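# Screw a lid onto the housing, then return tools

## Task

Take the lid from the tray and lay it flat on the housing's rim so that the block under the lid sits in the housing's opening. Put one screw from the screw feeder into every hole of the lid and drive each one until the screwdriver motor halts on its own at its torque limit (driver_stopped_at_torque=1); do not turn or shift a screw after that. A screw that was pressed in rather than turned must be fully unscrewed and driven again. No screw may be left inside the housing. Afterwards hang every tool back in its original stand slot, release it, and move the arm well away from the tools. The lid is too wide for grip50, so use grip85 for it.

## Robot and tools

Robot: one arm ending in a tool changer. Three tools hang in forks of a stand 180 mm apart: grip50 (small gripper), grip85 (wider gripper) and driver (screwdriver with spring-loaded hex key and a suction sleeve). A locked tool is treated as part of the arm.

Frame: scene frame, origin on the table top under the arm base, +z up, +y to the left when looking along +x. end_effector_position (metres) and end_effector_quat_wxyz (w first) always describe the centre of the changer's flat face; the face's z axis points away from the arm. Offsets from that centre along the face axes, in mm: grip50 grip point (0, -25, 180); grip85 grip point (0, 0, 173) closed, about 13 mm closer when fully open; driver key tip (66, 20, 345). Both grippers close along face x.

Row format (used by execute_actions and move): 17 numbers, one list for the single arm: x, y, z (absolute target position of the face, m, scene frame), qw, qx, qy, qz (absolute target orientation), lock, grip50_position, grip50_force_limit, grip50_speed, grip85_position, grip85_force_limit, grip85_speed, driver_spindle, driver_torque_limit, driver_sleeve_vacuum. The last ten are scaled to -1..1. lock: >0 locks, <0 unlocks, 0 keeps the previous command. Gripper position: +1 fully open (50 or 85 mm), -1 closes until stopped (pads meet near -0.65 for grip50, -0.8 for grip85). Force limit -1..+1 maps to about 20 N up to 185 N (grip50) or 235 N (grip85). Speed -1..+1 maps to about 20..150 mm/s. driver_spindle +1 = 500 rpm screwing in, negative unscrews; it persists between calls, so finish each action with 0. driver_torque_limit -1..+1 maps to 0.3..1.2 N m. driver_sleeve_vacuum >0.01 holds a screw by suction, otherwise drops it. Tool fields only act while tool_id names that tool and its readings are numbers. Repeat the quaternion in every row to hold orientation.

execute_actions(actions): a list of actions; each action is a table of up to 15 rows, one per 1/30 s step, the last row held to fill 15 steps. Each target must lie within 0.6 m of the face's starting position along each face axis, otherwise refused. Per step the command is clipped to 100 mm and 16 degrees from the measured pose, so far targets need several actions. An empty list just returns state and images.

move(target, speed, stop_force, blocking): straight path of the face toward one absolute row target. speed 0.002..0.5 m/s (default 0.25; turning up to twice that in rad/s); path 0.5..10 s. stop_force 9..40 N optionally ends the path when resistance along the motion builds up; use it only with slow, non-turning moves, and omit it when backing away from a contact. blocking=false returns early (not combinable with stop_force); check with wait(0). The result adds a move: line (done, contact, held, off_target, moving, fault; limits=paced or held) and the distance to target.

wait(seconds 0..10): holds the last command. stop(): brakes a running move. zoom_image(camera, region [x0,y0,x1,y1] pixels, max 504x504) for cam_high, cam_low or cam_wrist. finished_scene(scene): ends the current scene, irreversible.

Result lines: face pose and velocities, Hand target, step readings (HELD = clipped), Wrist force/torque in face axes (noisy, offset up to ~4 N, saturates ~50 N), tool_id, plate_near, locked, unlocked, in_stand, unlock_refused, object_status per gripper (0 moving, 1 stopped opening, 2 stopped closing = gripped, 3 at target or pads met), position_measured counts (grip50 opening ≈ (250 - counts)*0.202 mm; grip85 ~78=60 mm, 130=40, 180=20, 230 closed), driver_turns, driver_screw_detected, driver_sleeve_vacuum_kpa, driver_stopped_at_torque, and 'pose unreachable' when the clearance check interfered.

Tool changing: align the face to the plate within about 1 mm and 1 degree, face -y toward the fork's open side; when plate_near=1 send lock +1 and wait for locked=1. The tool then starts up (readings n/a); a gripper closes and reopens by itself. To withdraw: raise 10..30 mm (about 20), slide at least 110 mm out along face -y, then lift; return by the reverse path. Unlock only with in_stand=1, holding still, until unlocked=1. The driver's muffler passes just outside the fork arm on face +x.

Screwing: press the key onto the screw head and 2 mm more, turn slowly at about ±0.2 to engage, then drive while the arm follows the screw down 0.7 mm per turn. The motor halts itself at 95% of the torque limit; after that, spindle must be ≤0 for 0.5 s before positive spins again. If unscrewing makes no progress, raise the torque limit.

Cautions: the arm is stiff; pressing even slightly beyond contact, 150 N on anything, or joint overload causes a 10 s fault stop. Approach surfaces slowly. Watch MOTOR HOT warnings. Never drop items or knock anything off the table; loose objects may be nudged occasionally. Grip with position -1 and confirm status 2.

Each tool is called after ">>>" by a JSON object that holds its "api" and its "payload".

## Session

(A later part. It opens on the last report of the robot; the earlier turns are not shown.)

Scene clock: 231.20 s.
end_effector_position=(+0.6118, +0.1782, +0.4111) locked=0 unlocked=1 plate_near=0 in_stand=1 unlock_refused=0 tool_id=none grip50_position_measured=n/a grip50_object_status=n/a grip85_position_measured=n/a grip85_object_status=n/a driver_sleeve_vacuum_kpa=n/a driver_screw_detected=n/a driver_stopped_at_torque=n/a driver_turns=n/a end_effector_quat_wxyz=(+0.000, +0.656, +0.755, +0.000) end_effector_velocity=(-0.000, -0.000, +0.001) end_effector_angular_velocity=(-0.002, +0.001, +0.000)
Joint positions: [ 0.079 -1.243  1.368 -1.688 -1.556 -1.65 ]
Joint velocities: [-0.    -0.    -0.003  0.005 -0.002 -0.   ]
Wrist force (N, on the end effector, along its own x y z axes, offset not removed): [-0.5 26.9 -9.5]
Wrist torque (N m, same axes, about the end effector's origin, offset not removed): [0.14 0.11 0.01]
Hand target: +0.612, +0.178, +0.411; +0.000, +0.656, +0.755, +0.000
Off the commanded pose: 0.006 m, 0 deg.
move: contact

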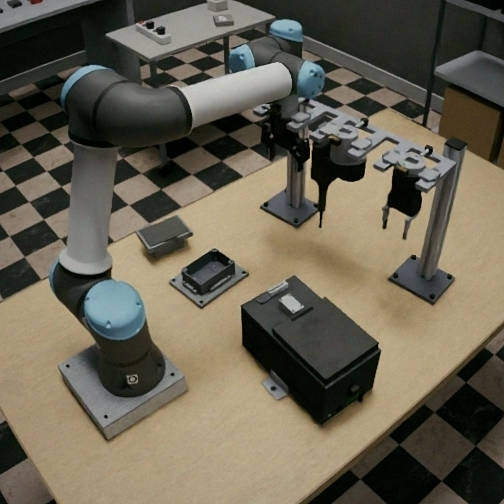

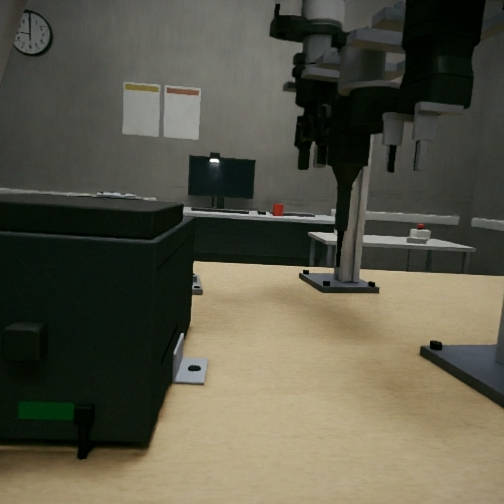

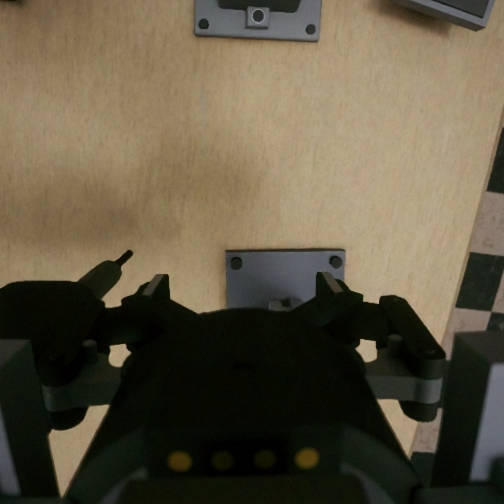

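>>> {"api": "move", "payload": {"target": [0.6128,0.1783,0.4116,0,0.65606,0.75471,0,0,0,0,0,1,0,0,0,0,0], "speed": 0.004}}

>>> {"api": "move", "payload": {"target": [0.6128,0.1783,0.405,0,0.65606,0.75471,0,0,0,0,0,1,0,0,0,0,0], "speed": 0.003, "stop_force": 9}}

Scene clock: 236.80 s.
end_effector_position=(+0.6128, +0.1783, +0.4116) locked=0 unlocked=1 plate_near=0 in_stand=1 unlock_refused=0 tool_id=none grip50_position_measured=n/a grip50_object_status=n/a grip85_position_measured=n/a grip85_object_status=n/a driver_sleeve_vacuum_kpa=n/a driver_screw_detected=n/a driver_stopped_at_torque=n/a driver_turns=n/a end_effector_quat_wxyz=(+0.000, +0.656, +0.755, +0.000) end_effector_velocity=(+0.001, -0.001, +0.001) end_effector_angular_velocity=(-0.000, -0.001, -0.001)
Joint positions: [ 0.079 -1.24   1.364 -1.686 -1.556 -1.65 ]
Joint velocities: [-0.001  0.001 -0.002  0.    -0.    -0.   ]
Wrist force (N, on the end effector, along its own x y z axes, offset not removed): [3.1 -4.3 3.9]
Wrist torque (N m, same axes, about the end effector's origin, offset not removed): [-0.20 -0.27 0.10]
Hand target: +0.613, +0.178, +0.412; +0.000, +0.656, +0.755, +0.000
Off the commanded pose: 0.000 m, 0 deg.
move: done

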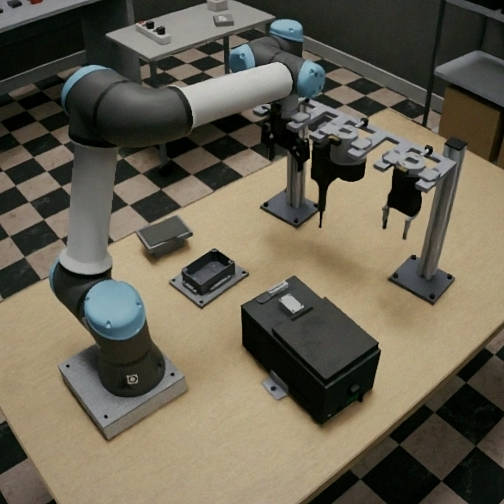

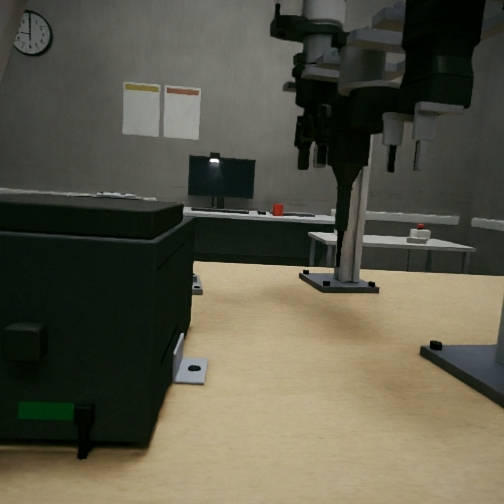

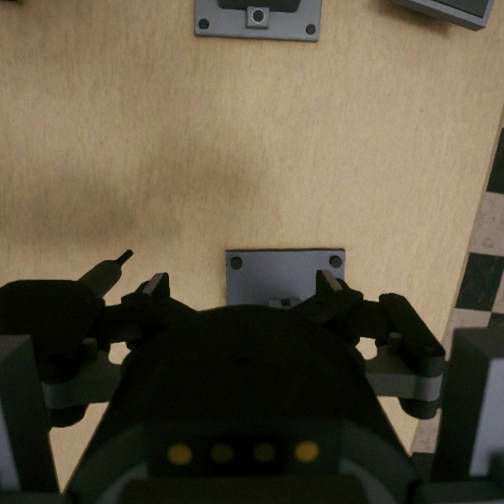

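Scene clock: 237.93 s.
end_effector_position=(+0.6128, +0.1783, +0.4093) locked=0 unlocked=1 plate_near=1 in_stand=1 unlock_refused=0 tool_id=none grip50_position_measured=n/a grip50_object_status=n/a grip85_position_measured=n/a grip85_object_status=n/a driver_sleeve_vacuum_kpa=n/a driver_screw_detected=n/a driver_stopped_at_torque=n/a driver_turns=n/a end_effector_quat_wxyz=(+0.000, +0.656, +0.755, +0.000) end_effector_velocity=(-0.001, +0.000, -0.000) end_effector_angular_velocity=(-0.000, +0.003, -0.001)
Joint positions: [ 0.079 -1.24   1.369 -1.692 -1.556 -1.65 ]
Joint velocities: [ 0.    -0.     0.     0.003 -0.     0.001]
Wrist force (N, on the end effector, along its own x y z axes, offset not removed): [0.1 -10.0 -19.9]
Wrist torque (N m, same axes, about the end effector's origin, offset not removed): [0.31 0.45 0.17]
Hand target: +0.613, +0.178, +0.409; +0.000, +0.656, +0.755, +0.000
Off the commanded pose: 0.004 m, 0 deg.
move: contact

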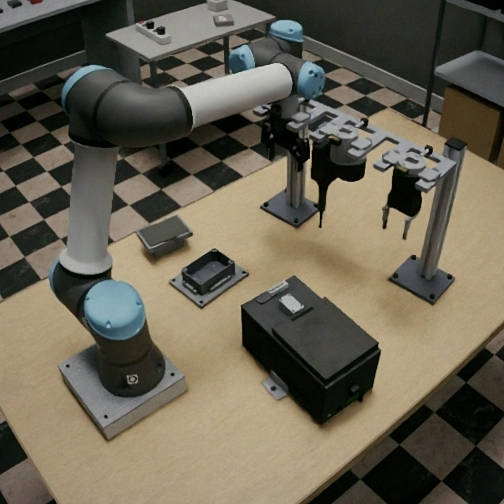

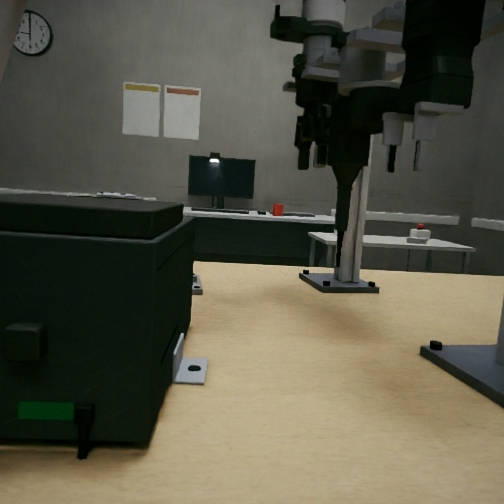

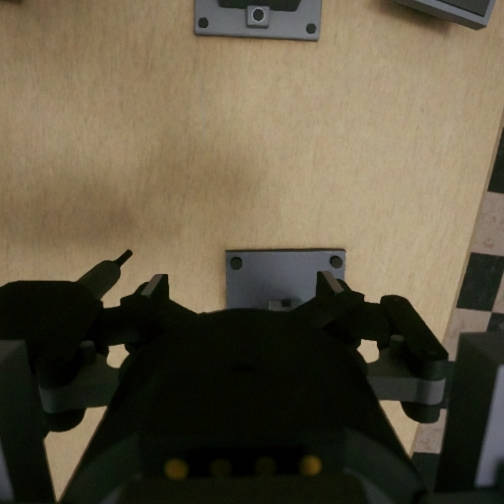

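>>> {"api": "execute_actions", "payload": {"actions": [[[0.6128,0.1783,0.4096,0,0.65606,0.75471,0,1,0,0,0,1,0,0,0,0,0]],[[0.6128,0.1783,0.4096,0,0.65606,0.75471,0,1,0,0,0,1,0,0,0,0,0]],[[0.6128,0.1783,0.4096,0,0.65606,0.75471,0,1,0,0,0,1,0,0,0,0,0]]]}}

Scene clock: 248.97 s.
end_effector_position=(+0.6128, +0.1783, +0.4097) locked=1 unlocked=0 plate_near=1 in_stand=1 unlock_refused=0 tool_id=grip85 grip50_position_measured=n/a grip50_object_status=n/a grip85_position_measured=n/a grip85_object_status=n/a driver_sleeve_vacuum_kpa=n/a driver_screw_detected=n/a driver_stopped_at_torque=n/a driver_turns=n/a end_effector_quat_wxyz=(+0.000, +0.656, +0.755, +0.000) end_effector_velocity=(+0.000, -0.001, -0.000) end_effector_angular_velocity=(-0.001, -0.000, -0.002)
Joint positions: [ 0.079 -1.24   1.368 -1.691 -1.556 -1.65 ]
Joint velocities: [-0.001 -0.     0.    -0.    -0.001  0.001]
Wrist force (N, on the end effector, along its own x y z axes, offset not removed): [1.2 -3.0 -8.0]
Wrist torque (N m, same axes, about the end effector's origin, offset not removed): [0.25 0.25 -0.04]
Hand target: +0.613, +0.178, +0.410; -0.000, +0.656, +0.755, -0.000
Off the commanded pose: 0.000 m, 0 deg.
Step readings (end_effector_position; steps 1 to 15: 1st action; 16 to 30: 2nd action; 31 to 45: 3rd action):
0: (+0.6128, +0.1783, +0.4095)
1: (+0.6128, +0.1783, +0.4095)
2: (+0.6128, +0.1783, +0.4095)
4: (+0.6128, +0.1783, +0.4096)
8: (+0.6128, +0.1783, +0.4096)
15: (+0.6128, +0.1783, +0.4096)
16: (+0.6128, +0.1783, +0.4096)
17: (+0.6128, +0.1783, +0.4096)
19: (+0.6128, +0.1783, +0.4096)
23: (+0.6128, +0.1783, +0.4096)
30: (+0.6128, +0.1783, +0.4097)
31: (+0.6128, +0.1783, +0.4097)
32: (+0.6128, +0.1783, +0.4097)
34: (+0.6128, +0.1783, +0.4097)
38: (+0.6128, +0.1783, +0.4097)
45: end_effector_position above

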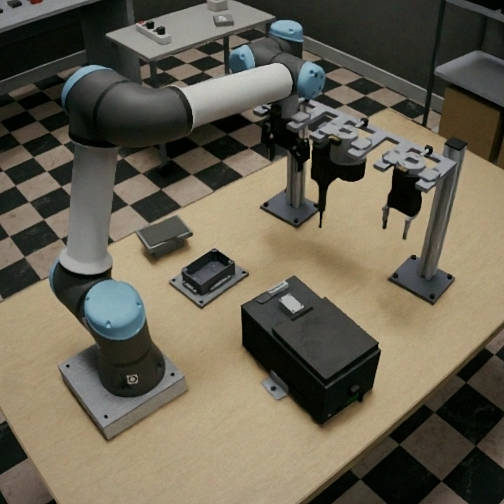

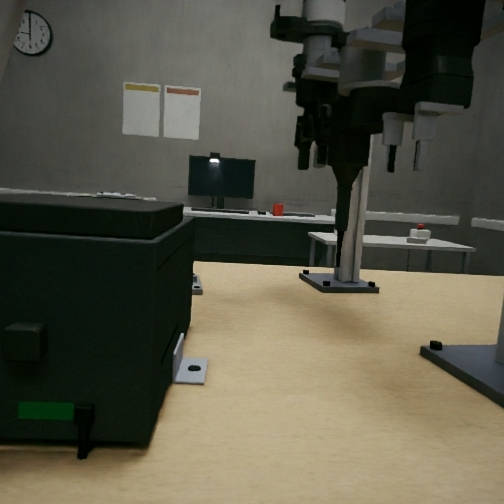

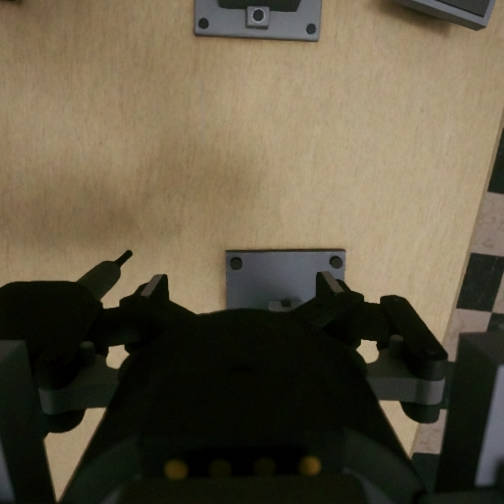

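>>> {"api": "move", "payload": {"target": [0.6128,0.1783,0.4296,0,0.65606,0.75471,0,0,0,0,0,1,0,0,0,0,0], "speed": 0.04}}

>>> {"api": "move", "payload": {"target": [0.4890,0.1609,0.4296,0,0.65606,0.75471,0,0,0,0,0,1,0,0,0,0,0], "speed": 0.1}}

Scene clock: 256.33 s.
end_effector_position=(+0.6128, +0.1783, +0.4295) locked=1 unlocked=0 plate_near=1 in_stand=0 unlock_refused=0 tool_id=grip85 grip50_position_measured=n/a grip50_object_status=n/a grip85_position_measured=3 grip85_object_status=3 driver_sleeve_vacuum_kpa=n/a driver_screw_detected=n/a driver_stopped_at_torque=n/a driver_turns=n/a end_effector_quat_wxyz=(-0.000, +0.656, +0.755, +0.000) end_effector_velocity=(-0.000, +0.000, +0.002) end_effector_angular_velocity=(+0.000, +0.000, +0.001)
Joint positions: [ 0.079 -1.244  1.323 -1.641 -1.556 -1.65 ]
Joint velocities: [ 0.001 -0.    -0.004  0.004  0.    -0.001]
Wrist force (N, on the end effector, along its own x y z axes, offset not removed): [-1.1 -8.8 4.2]
Wrist torque (N m, same axes, about the end effector's origin, offset not removed): [-0.36 0.02 0.11]
Hand target: +0.613, +0.178, +0.430; +0.000, +0.656, +0.755, +0.000
Off the commanded pose: 0.000 m, 0 deg.
move: done

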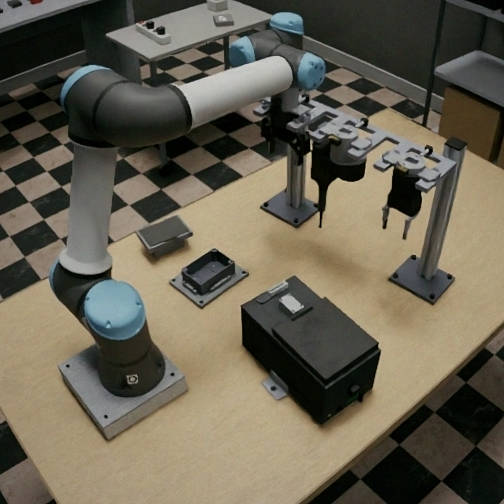

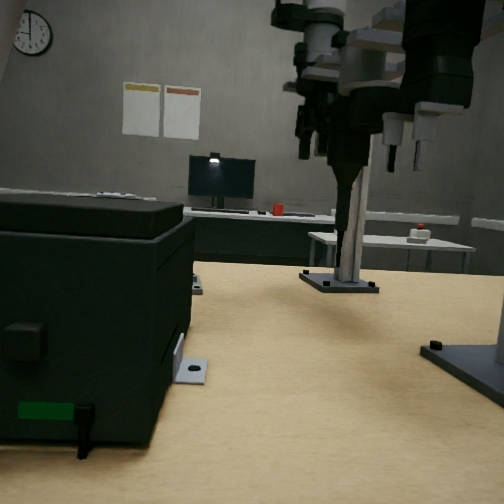

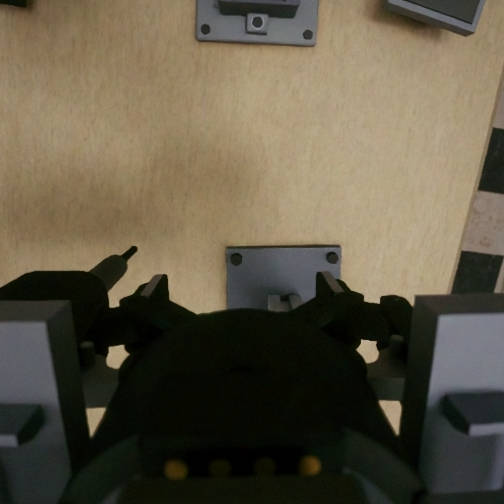

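Scene clock: 258.03 s.
end_effector_position=(+0.4892, +0.1608, +0.4298) locked=1 unlocked=0 plate_near=1 in_stand=0 unlock_refused=0 tool_id=grip85 grip50_position_measured=n/a grip50_object_status=n/a grip85_position_measured=3 grip85_object_status=3 driver_sleeve_vacuum_kpa=n/a driver_screw_detected=n/a driver_stopped_at_torque=n/a driver_turns=n/a end_effector_quat_wxyz=(+0.000, +0.656, +0.755, -0.000) end_effector_velocity=(-0.002, -0.000, +0.000) end_effector_angular_velocity=(-0.000, -0.000, +0.001)
Joint positions: [ 0.059 -1.544  1.677 -1.695 -1.557 -1.67 ]
Joint velocities: [-0.    -0.005  0.005 -0.    -0.    -0.001]
Wrist force (N, on the end effector, along its own x y z axes, offset not removed): [2.2 -3.1 1.7]
Wrist torque (N m, same axes, about the end effector's origin, offset not removed): [0.24 -0.32 -0.02]
Hand target: +0.489, +0.161, +0.430; -0.000, +0.656, +0.755, +0.000
Off the commanded pose: 0.000 m, 0 deg.
move: done

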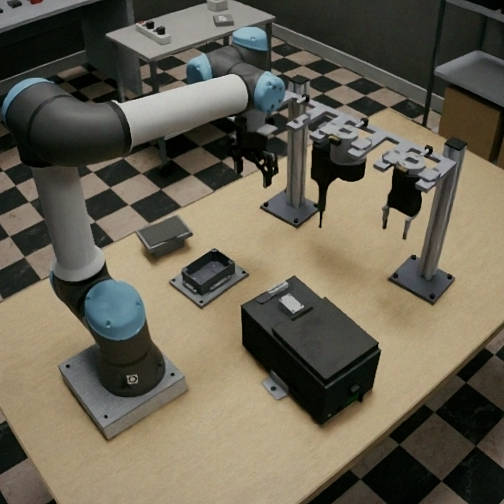

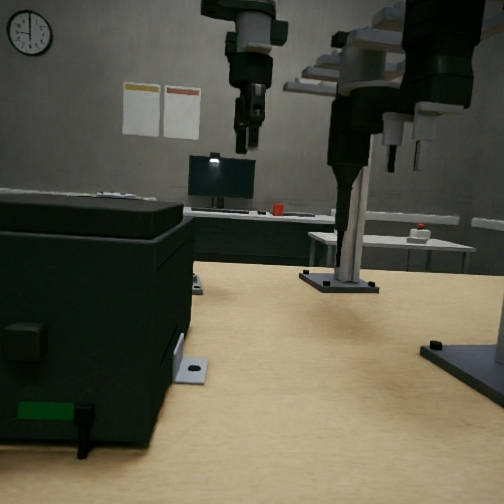

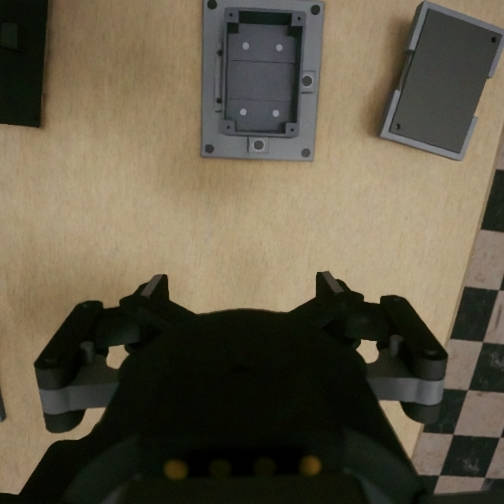

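>>> {"api": "move", "payload": {"target": [0.3035,0.3622,0.33,0,0.76041,0.64945,0,0,0,0,0,1,0,0,0,0,0], "speed": 0.2}}

Scene clock: 279.37 s.
end_effector_position=(+0.3030, +0.3617, +0.3301) locked=1 unlocked=0 plate_near=1 in_stand=0 unlock_refused=0 tool_id=grip85 grip50_position_measured=n/a grip50_object_status=n/a grip85_position_measured=3 grip85_object_status=3 driver_sleeve_vacuum_kpa=n/a driver_screw_detected=n/a driver_stopped_at_torque=n/a driver_turns=n/a end_effector_quat_wxyz=(+0.000, +0.760, +0.650, -0.001) end_effector_velocity=(-0.001, +0.001, -0.001) end_effector_angular_velocity=(-0.000, +0.000, -0.002)
Joint positions: [ 0.59  -1.6    1.986 -1.956 -1.555 -0.843]
Joint velocities: [ 0.003  0.002 -0.    -0.001 -0.     0.006]
Wrist force (N, on the end effector, along its own x y z axes, offset not removed): [-0.1 0.3 0.0]
Wrist torque (N m, same axes, about the end effector's origin, offset not removed): [0.30 -0.18 0.11]
Hand target: +0.303, +0.362, +0.330; +0.000, +0.760, +0.649, -0.001
Off the commanded pose: 0.001 m, 0 deg.
move: done

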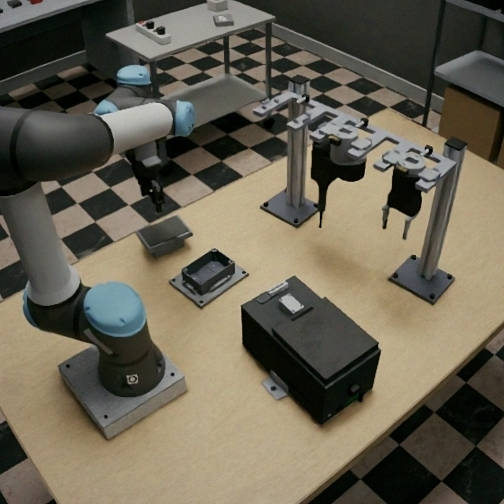

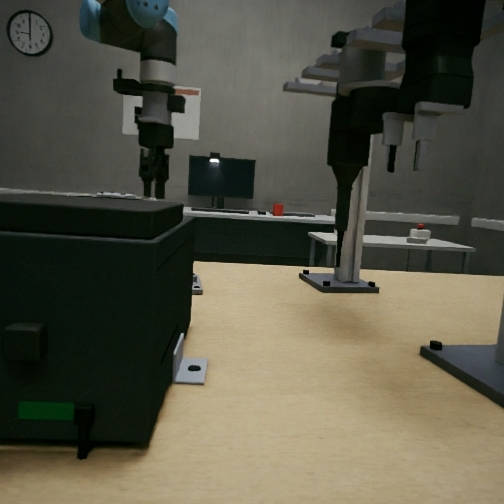

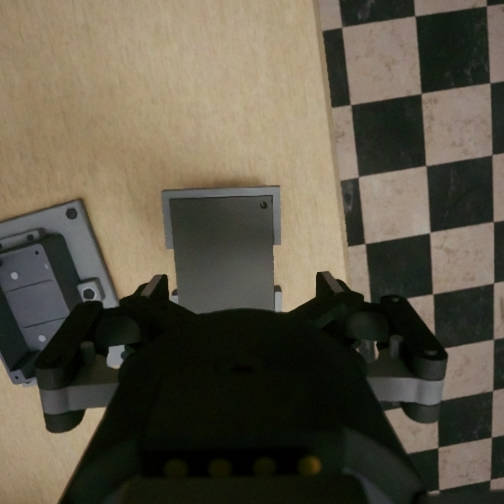

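>>> {"api": "zoom_image", "payload": {"camera": "cam_wrist", "region": [140, 170, 340, 330]}}

Region (140, 170, 340, 330) of cam_wrist's 504x504 image, scaled by 2.520, with more detail than that image has; it fills the top 403 rows of this view, and the rest is white.

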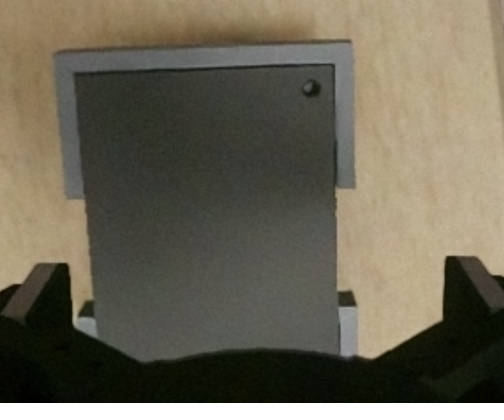

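>>> {"api": "move", "payload": {"target": [0.3140,0.3452,0.27,0,0.75643,0.65408,0,0,0,0,0,1,0,0,0,0,0], "speed": 0.08}}

>>> {"api": "zoom_image", "payload": {"camera": "cam_wrist", "region": [140, 170, 340, 330]}}

Scene clock: 302.27 s.
end_effector_position=(+0.3139, +0.3452, +0.2702) locked=1 unlocked=0 plate_near=1 in_stand=0 unlock_refused=0 tool_id=grip85 grip50_position_measured=n/a grip50_object_status=n/a grip85_position_measured=3 grip85_object_status=3 driver_sleeve_vacuum_kpa=n/a driver_screw_detected=n/a driver_stopped_at_torque=n/a driver_turns=n/a end_effector_quat_wxyz=(-0.000, +0.756, +0.654, +0.000) end_effector_velocity=(+0.000, -0.000, -0.002) end_effector_angular_velocity=(+0.000, +0.000, +0.001)
Joint positions: [ 0.548 -1.539  2.099 -2.129 -1.554 -0.897]
Joint velocities: [-0.001  0.003  0.003 -0.006  0.    -0.002]
Wrist force (N, on the end effector, along its own x y z axes, offset not removed): [1.0 -4.2 1.1]
Wrist torque (N m, same axes, about the end effector's origin, offset not removed): [-0.21 0.02 -0.06]
Hand target: +0.314, +0.345, +0.270; -0.000, +0.756, +0.654, +0.000
Off the commanded pose: 0.000 m, 0 deg.
move: done

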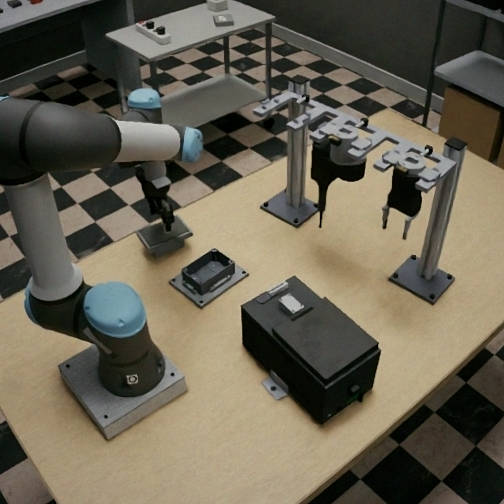

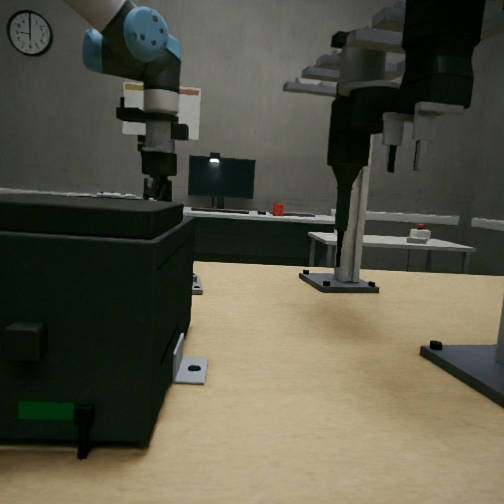

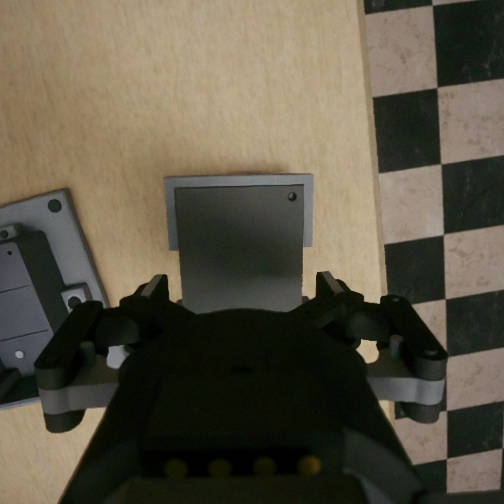

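Region (140, 170, 340, 330) of cam_wrist's 504x504 image, scaled by 2.520, with more detail than that image has; it fills the top 403 rows of this view, and the rest is white.

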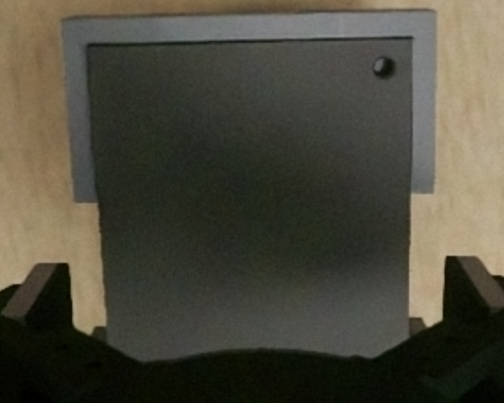

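>>> {"api": "move", "payload": {"target": [0.3140,0.3451,0.35,0,0.75643,0.65408,0,0,0,0,0,1,0,0,0,0,0], "speed": 0.002, "blocking": false}}

>>> {"api": "stop", "payload": {}}

Scene clock: 317.30 s.
end_effector_position=(+0.3138, +0.3451, +0.2707) locked=1 unlocked=0 plate_near=1 in_stand=0 unlock_refused=0 tool_id=grip85 grip50_position_measured=n/a grip50_object_status=n/a grip85_position_measured=3 grip85_object_status=3 driver_sleeve_vacuum_kpa=n/a driver_screw_detected=n/a driver_stopped_at_torque=n/a driver_turns=n/a end_effector_quat_wxyz=(-0.000, +0.756, +0.654, -0.000) end_effector_velocity=(+0.001, +0.000, +0.003) end_effector_angular_velocity=(+0.000, -0.001, -0.000)
Joint positions: [ 0.547 -1.54   2.098 -2.127 -1.554 -0.897]
Joint velocities: [-0.001 -0.003 -0.004  0.006 -0.    -0.   ]
Wrist force (N, on the end effector, along its own x y z axes, offset not removed): [4.3 -3.0 2.6]
Wrist torque (N m, same axes, about the end effector's origin, offset not removed): [-0.14 -0.21 0.10]
Hand target: +0.314, +0.345, +0.271; -0.000, +0.756, +0.654, +0.000
Off the commanded pose: 0.079 m, 0 deg.
move: running

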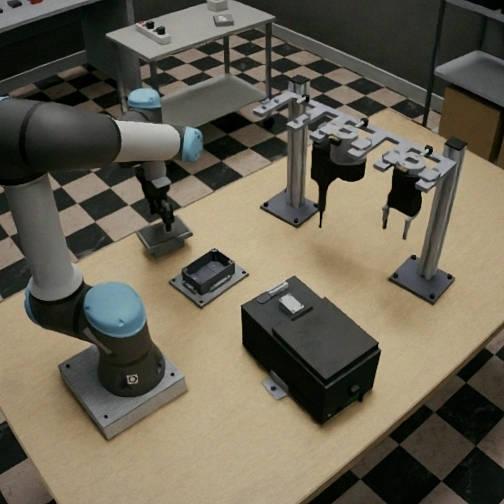

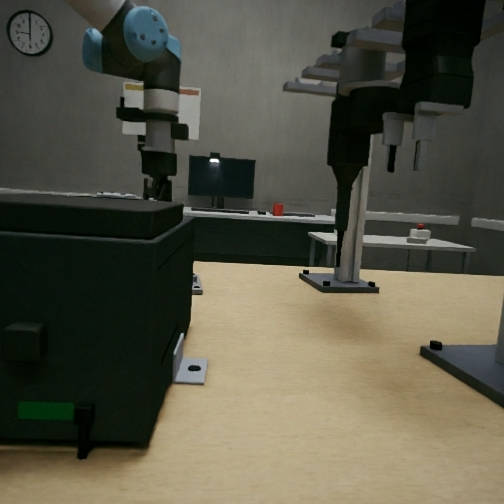

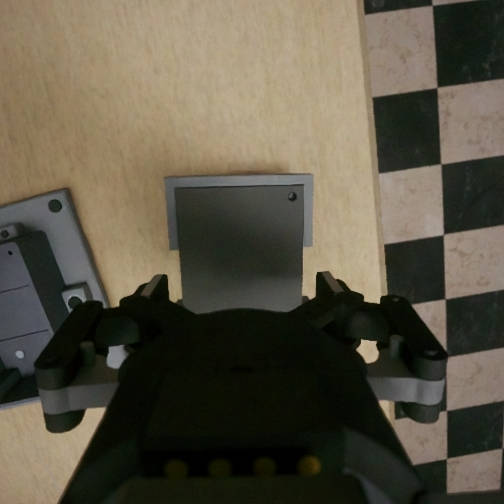

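Scene clock: 317.53 s.
end_effector_position=(+0.3139, +0.3451, +0.2710) locked=1 unlocked=0 plate_near=1 in_stand=0 unlock_refused=0 tool_id=grip85 grip50_position_measured=n/a grip50_object_status=n/a grip85_position_measured=3 grip85_object_status=3 driver_sleeve_vacuum_kpa=n/a driver_screw_detected=n/a driver_stopped_at_torque=n/a driver_turns=n/a end_effector_quat_wxyz=(-0.000, +0.756, +0.654, +0.000) end_effector_velocity=(-0.000, +0.000, +0.000) end_effector_angular_velocity=(-0.001, -0.001, +0.000)
Joint positions: [ 0.547 -1.541  2.097 -2.127 -1.554 -0.897]
Joint velocities: [ 0.001 -0.    -0.001  0.001 -0.001  0.001]
Wrist force (N, on the end effector, along its own x y z axes, offset not removed): [-3.0 -5.2 1.8]
Wrist torque (N m, same axes, about the end effector's origin, offset not removed): [-0.11 0.00 0.10]
Hand target: +0.314, +0.345, +0.271; -0.000, +0.756, +0.654, +0.000
Off the commanded pose: 0.079 m, 0 deg.
earlier move: stopped

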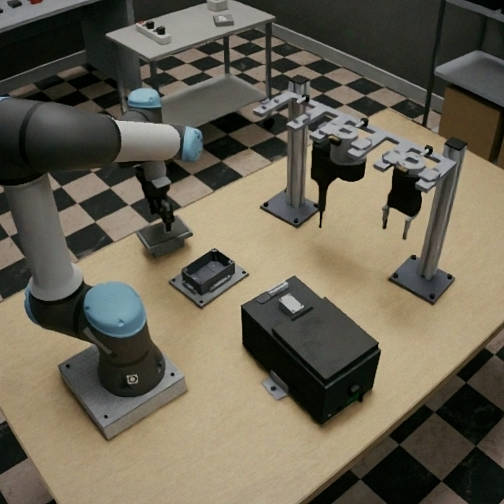

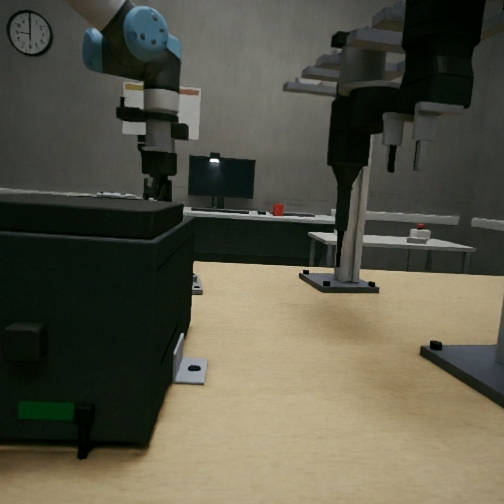

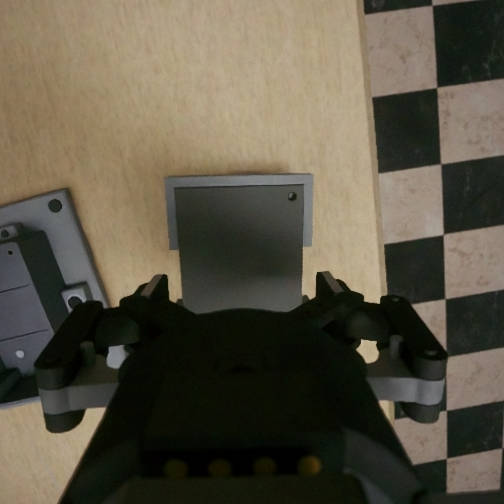

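>>> {"api": "move", "payload": {"target": [0.3140,0.3451,0.25,0,0.75643,0.65408,0,0,0,0,0,1,0,0,0,0,0], "speed": 0.03}}

>>> {"api": "zoom_image", "payload": {"camera": "cam_wrist", "region": [140, 170, 340, 330]}}

>>> {"api": "zoom_image", "payload": {"camera": "cam_high", "region": [120, 180, 220, 280]}}

Scene clock: 323.27 s.
end_effector_position=(+0.3140, +0.3451, +0.2502) locked=1 unlocked=0 plate_near=1 in_stand=0 unlock_refused=0 tool_id=grip85 grip50_position_measured=n/a grip50_object_status=n/a grip85_position_measured=3 grip85_object_status=3 driver_sleeve_vacuum_kpa=n/a driver_screw_detected=n/a driver_stopped_at_torque=n/a driver_turns=n/a end_effector_quat_wxyz=(-0.000, +0.756, +0.654, -0.000) end_effector_velocity=(-0.000, +0.000, -0.002) end_effector_angular_velocity=(+0.001, +0.001, -0.001)
Joint positions: [ 0.548 -1.509  2.127 -2.189 -1.554 -0.897]
Joint velocities: [-0.     0.003  0.003 -0.006  0.001  0.   ]
Wrist force (N, on the end effector, along its own x y z axes, offset not removed): [4.0 -3.6 1.3]
Wrist torque (N m, same axes, about the end effector's origin, offset not removed): [-0.20 -0.18 0.29]
Hand target: +0.314, +0.345, +0.250; +0.000, +0.756, +0.654, -0.000
Off the commanded pose: 0.000 m, 0 deg.
move: done

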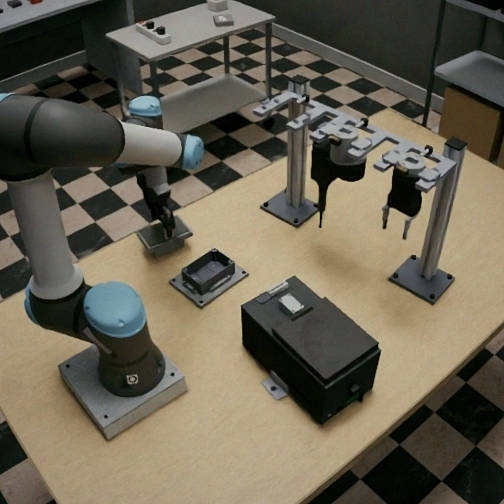

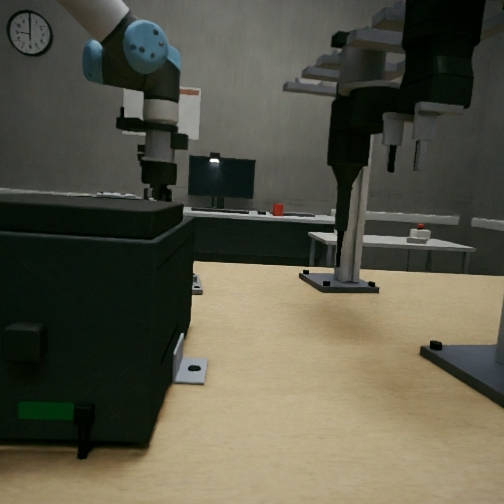

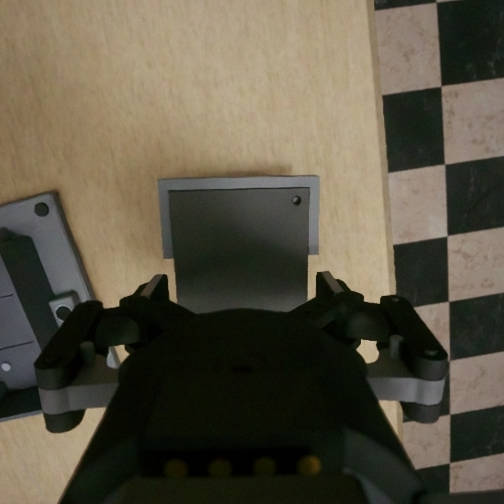

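Region (140, 170, 340, 330) of cam_wrist's 504x504 image, scaled by 2.520, with more detail than that image has; it fills the top 403 rows of this view, and the rest is white.

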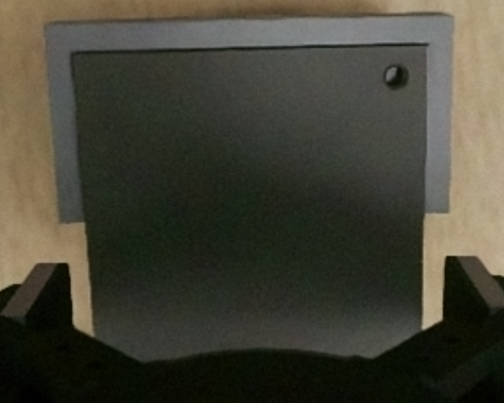

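Region (120, 180, 220, 280) of cam_high's 504x504 image, scaled by 5.040, with more detail than that image has.

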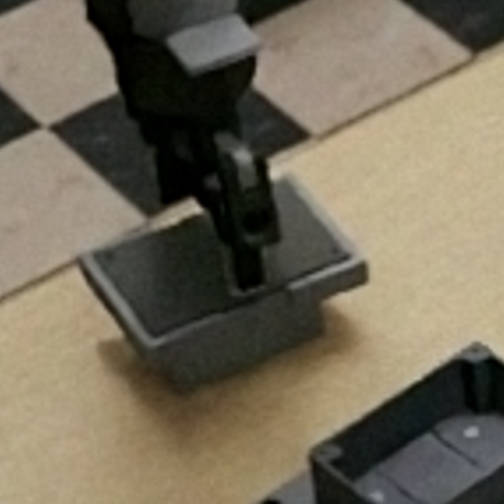

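>>> {"api": "move", "payload": {"target": [0.3140,0.3449,0.255,0,0.75643,0.65408,0,0,0,0,0,0.74,-0.3,0,0,0,0], "speed": 0.02}}

>>> {"api": "move", "payload": {"target": [0.3140,0.3449,0.235,0,0.75643,0.65408,0,0,0,0,0,0.74,-0.3,0,0,0,0], "speed": 0.004, "stop_force": 9}}

Scene clock: 355.57 s.
end_effector_position=(+0.3140, +0.3449, +0.2548) locked=1 unlocked=0 plate_near=1 in_stand=0 unlock_refused=0 tool_id=grip85 grip50_position_measured=n/a grip50_object_status=n/a grip85_position_measured=36 grip85_object_status=3 driver_sleeve_vacuum_kpa=n/a driver_screw_detected=n/a driver_stopped_at_torque=n/a driver_turns=n/a end_effector_quat_wxyz=(-0.000, +0.756, +0.654, -0.000) end_effector_velocity=(+0.000, -0.000, +0.002) end_effector_angular_velocity=(+0.000, -0.000, -0.000)
Joint positions: [ 0.547 -1.516  2.121 -2.175 -1.554 -0.897]
Joint velocities: [-0.001 -0.003 -0.003  0.005  0.    -0.001]
Wrist force (N, on the end effector, along its own x y z axes, offset not removed): [2.7 -0.6 0.5]
Wrist torque (N m, same axes, about the end effector's origin, offset not removed): [0.01 -0.18 0.11]
Hand target: +0.314, +0.345, +0.255; -0.000, +0.756, +0.654, +0.000
Off the commanded pose: 0.000 m, 0 deg.
move: done

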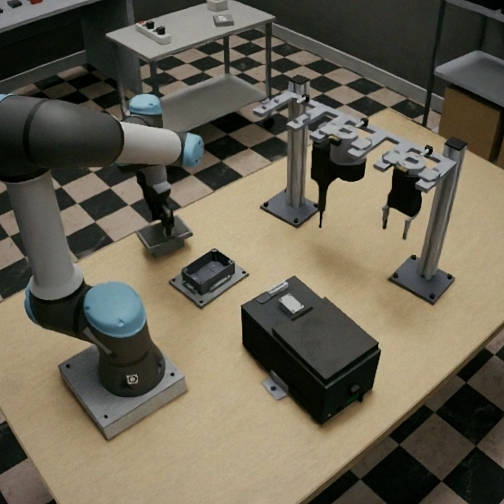

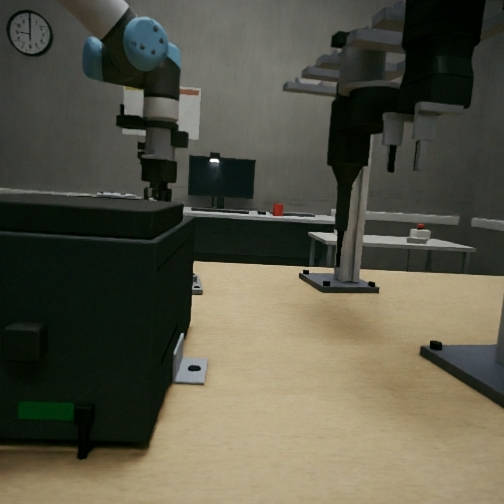

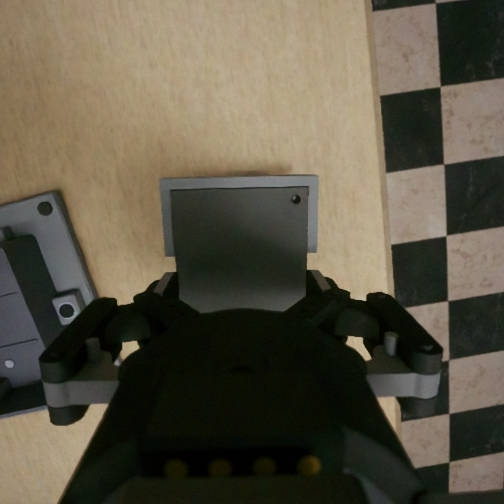

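Scene clock: 358.67 s.
end_effector_position=(+0.3140, +0.3449, +0.2439) locked=1 unlocked=0 plate_near=1 in_stand=0 unlock_refused=0 tool_id=grip85 grip50_position_measured=n/a grip50_object_status=n/a grip85_position_measured=36 grip85_object_status=3 driver_sleeve_vacuum_kpa=n/a driver_screw_detected=n/a driver_stopped_at_torque=n/a driver_turns=n/a end_effector_quat_wxyz=(+0.000, +0.756, +0.654, +0.000) end_effector_velocity=(-0.001, -0.000, +0.000) end_effector_angular_velocity=(-0.001, +0.003, +0.000)
Joint positions: [ 0.548 -1.499  2.136 -2.208 -1.554 -0.897]
Joint velocities: [ 0.    -0.001 -0.     0.005  0.    -0.   ]
Wrist force (N, on the end effector, along its own x y z axes, offset not removed): [4.5 -4.2 -29.2]
Wrist torque (N m, same axes, about the end effector's origin, offset not removed): [0.20 -0.51 0.02]
Hand target: +0.314, +0.345, +0.244; +0.000, +0.756, +0.654, +0.000
Off the commanded pose: 0.009 m, 0 deg.
move: contact

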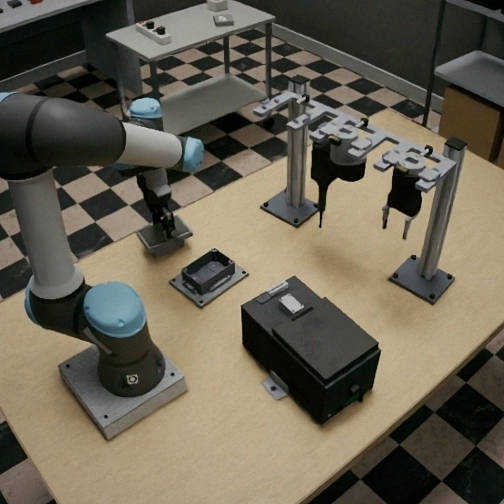

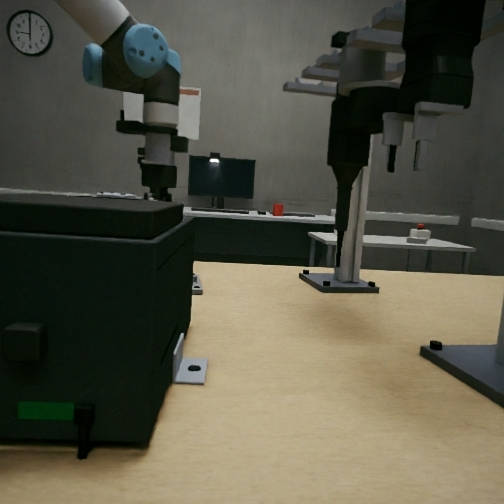

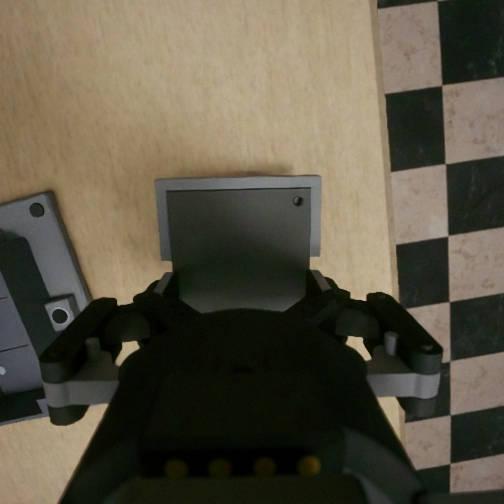

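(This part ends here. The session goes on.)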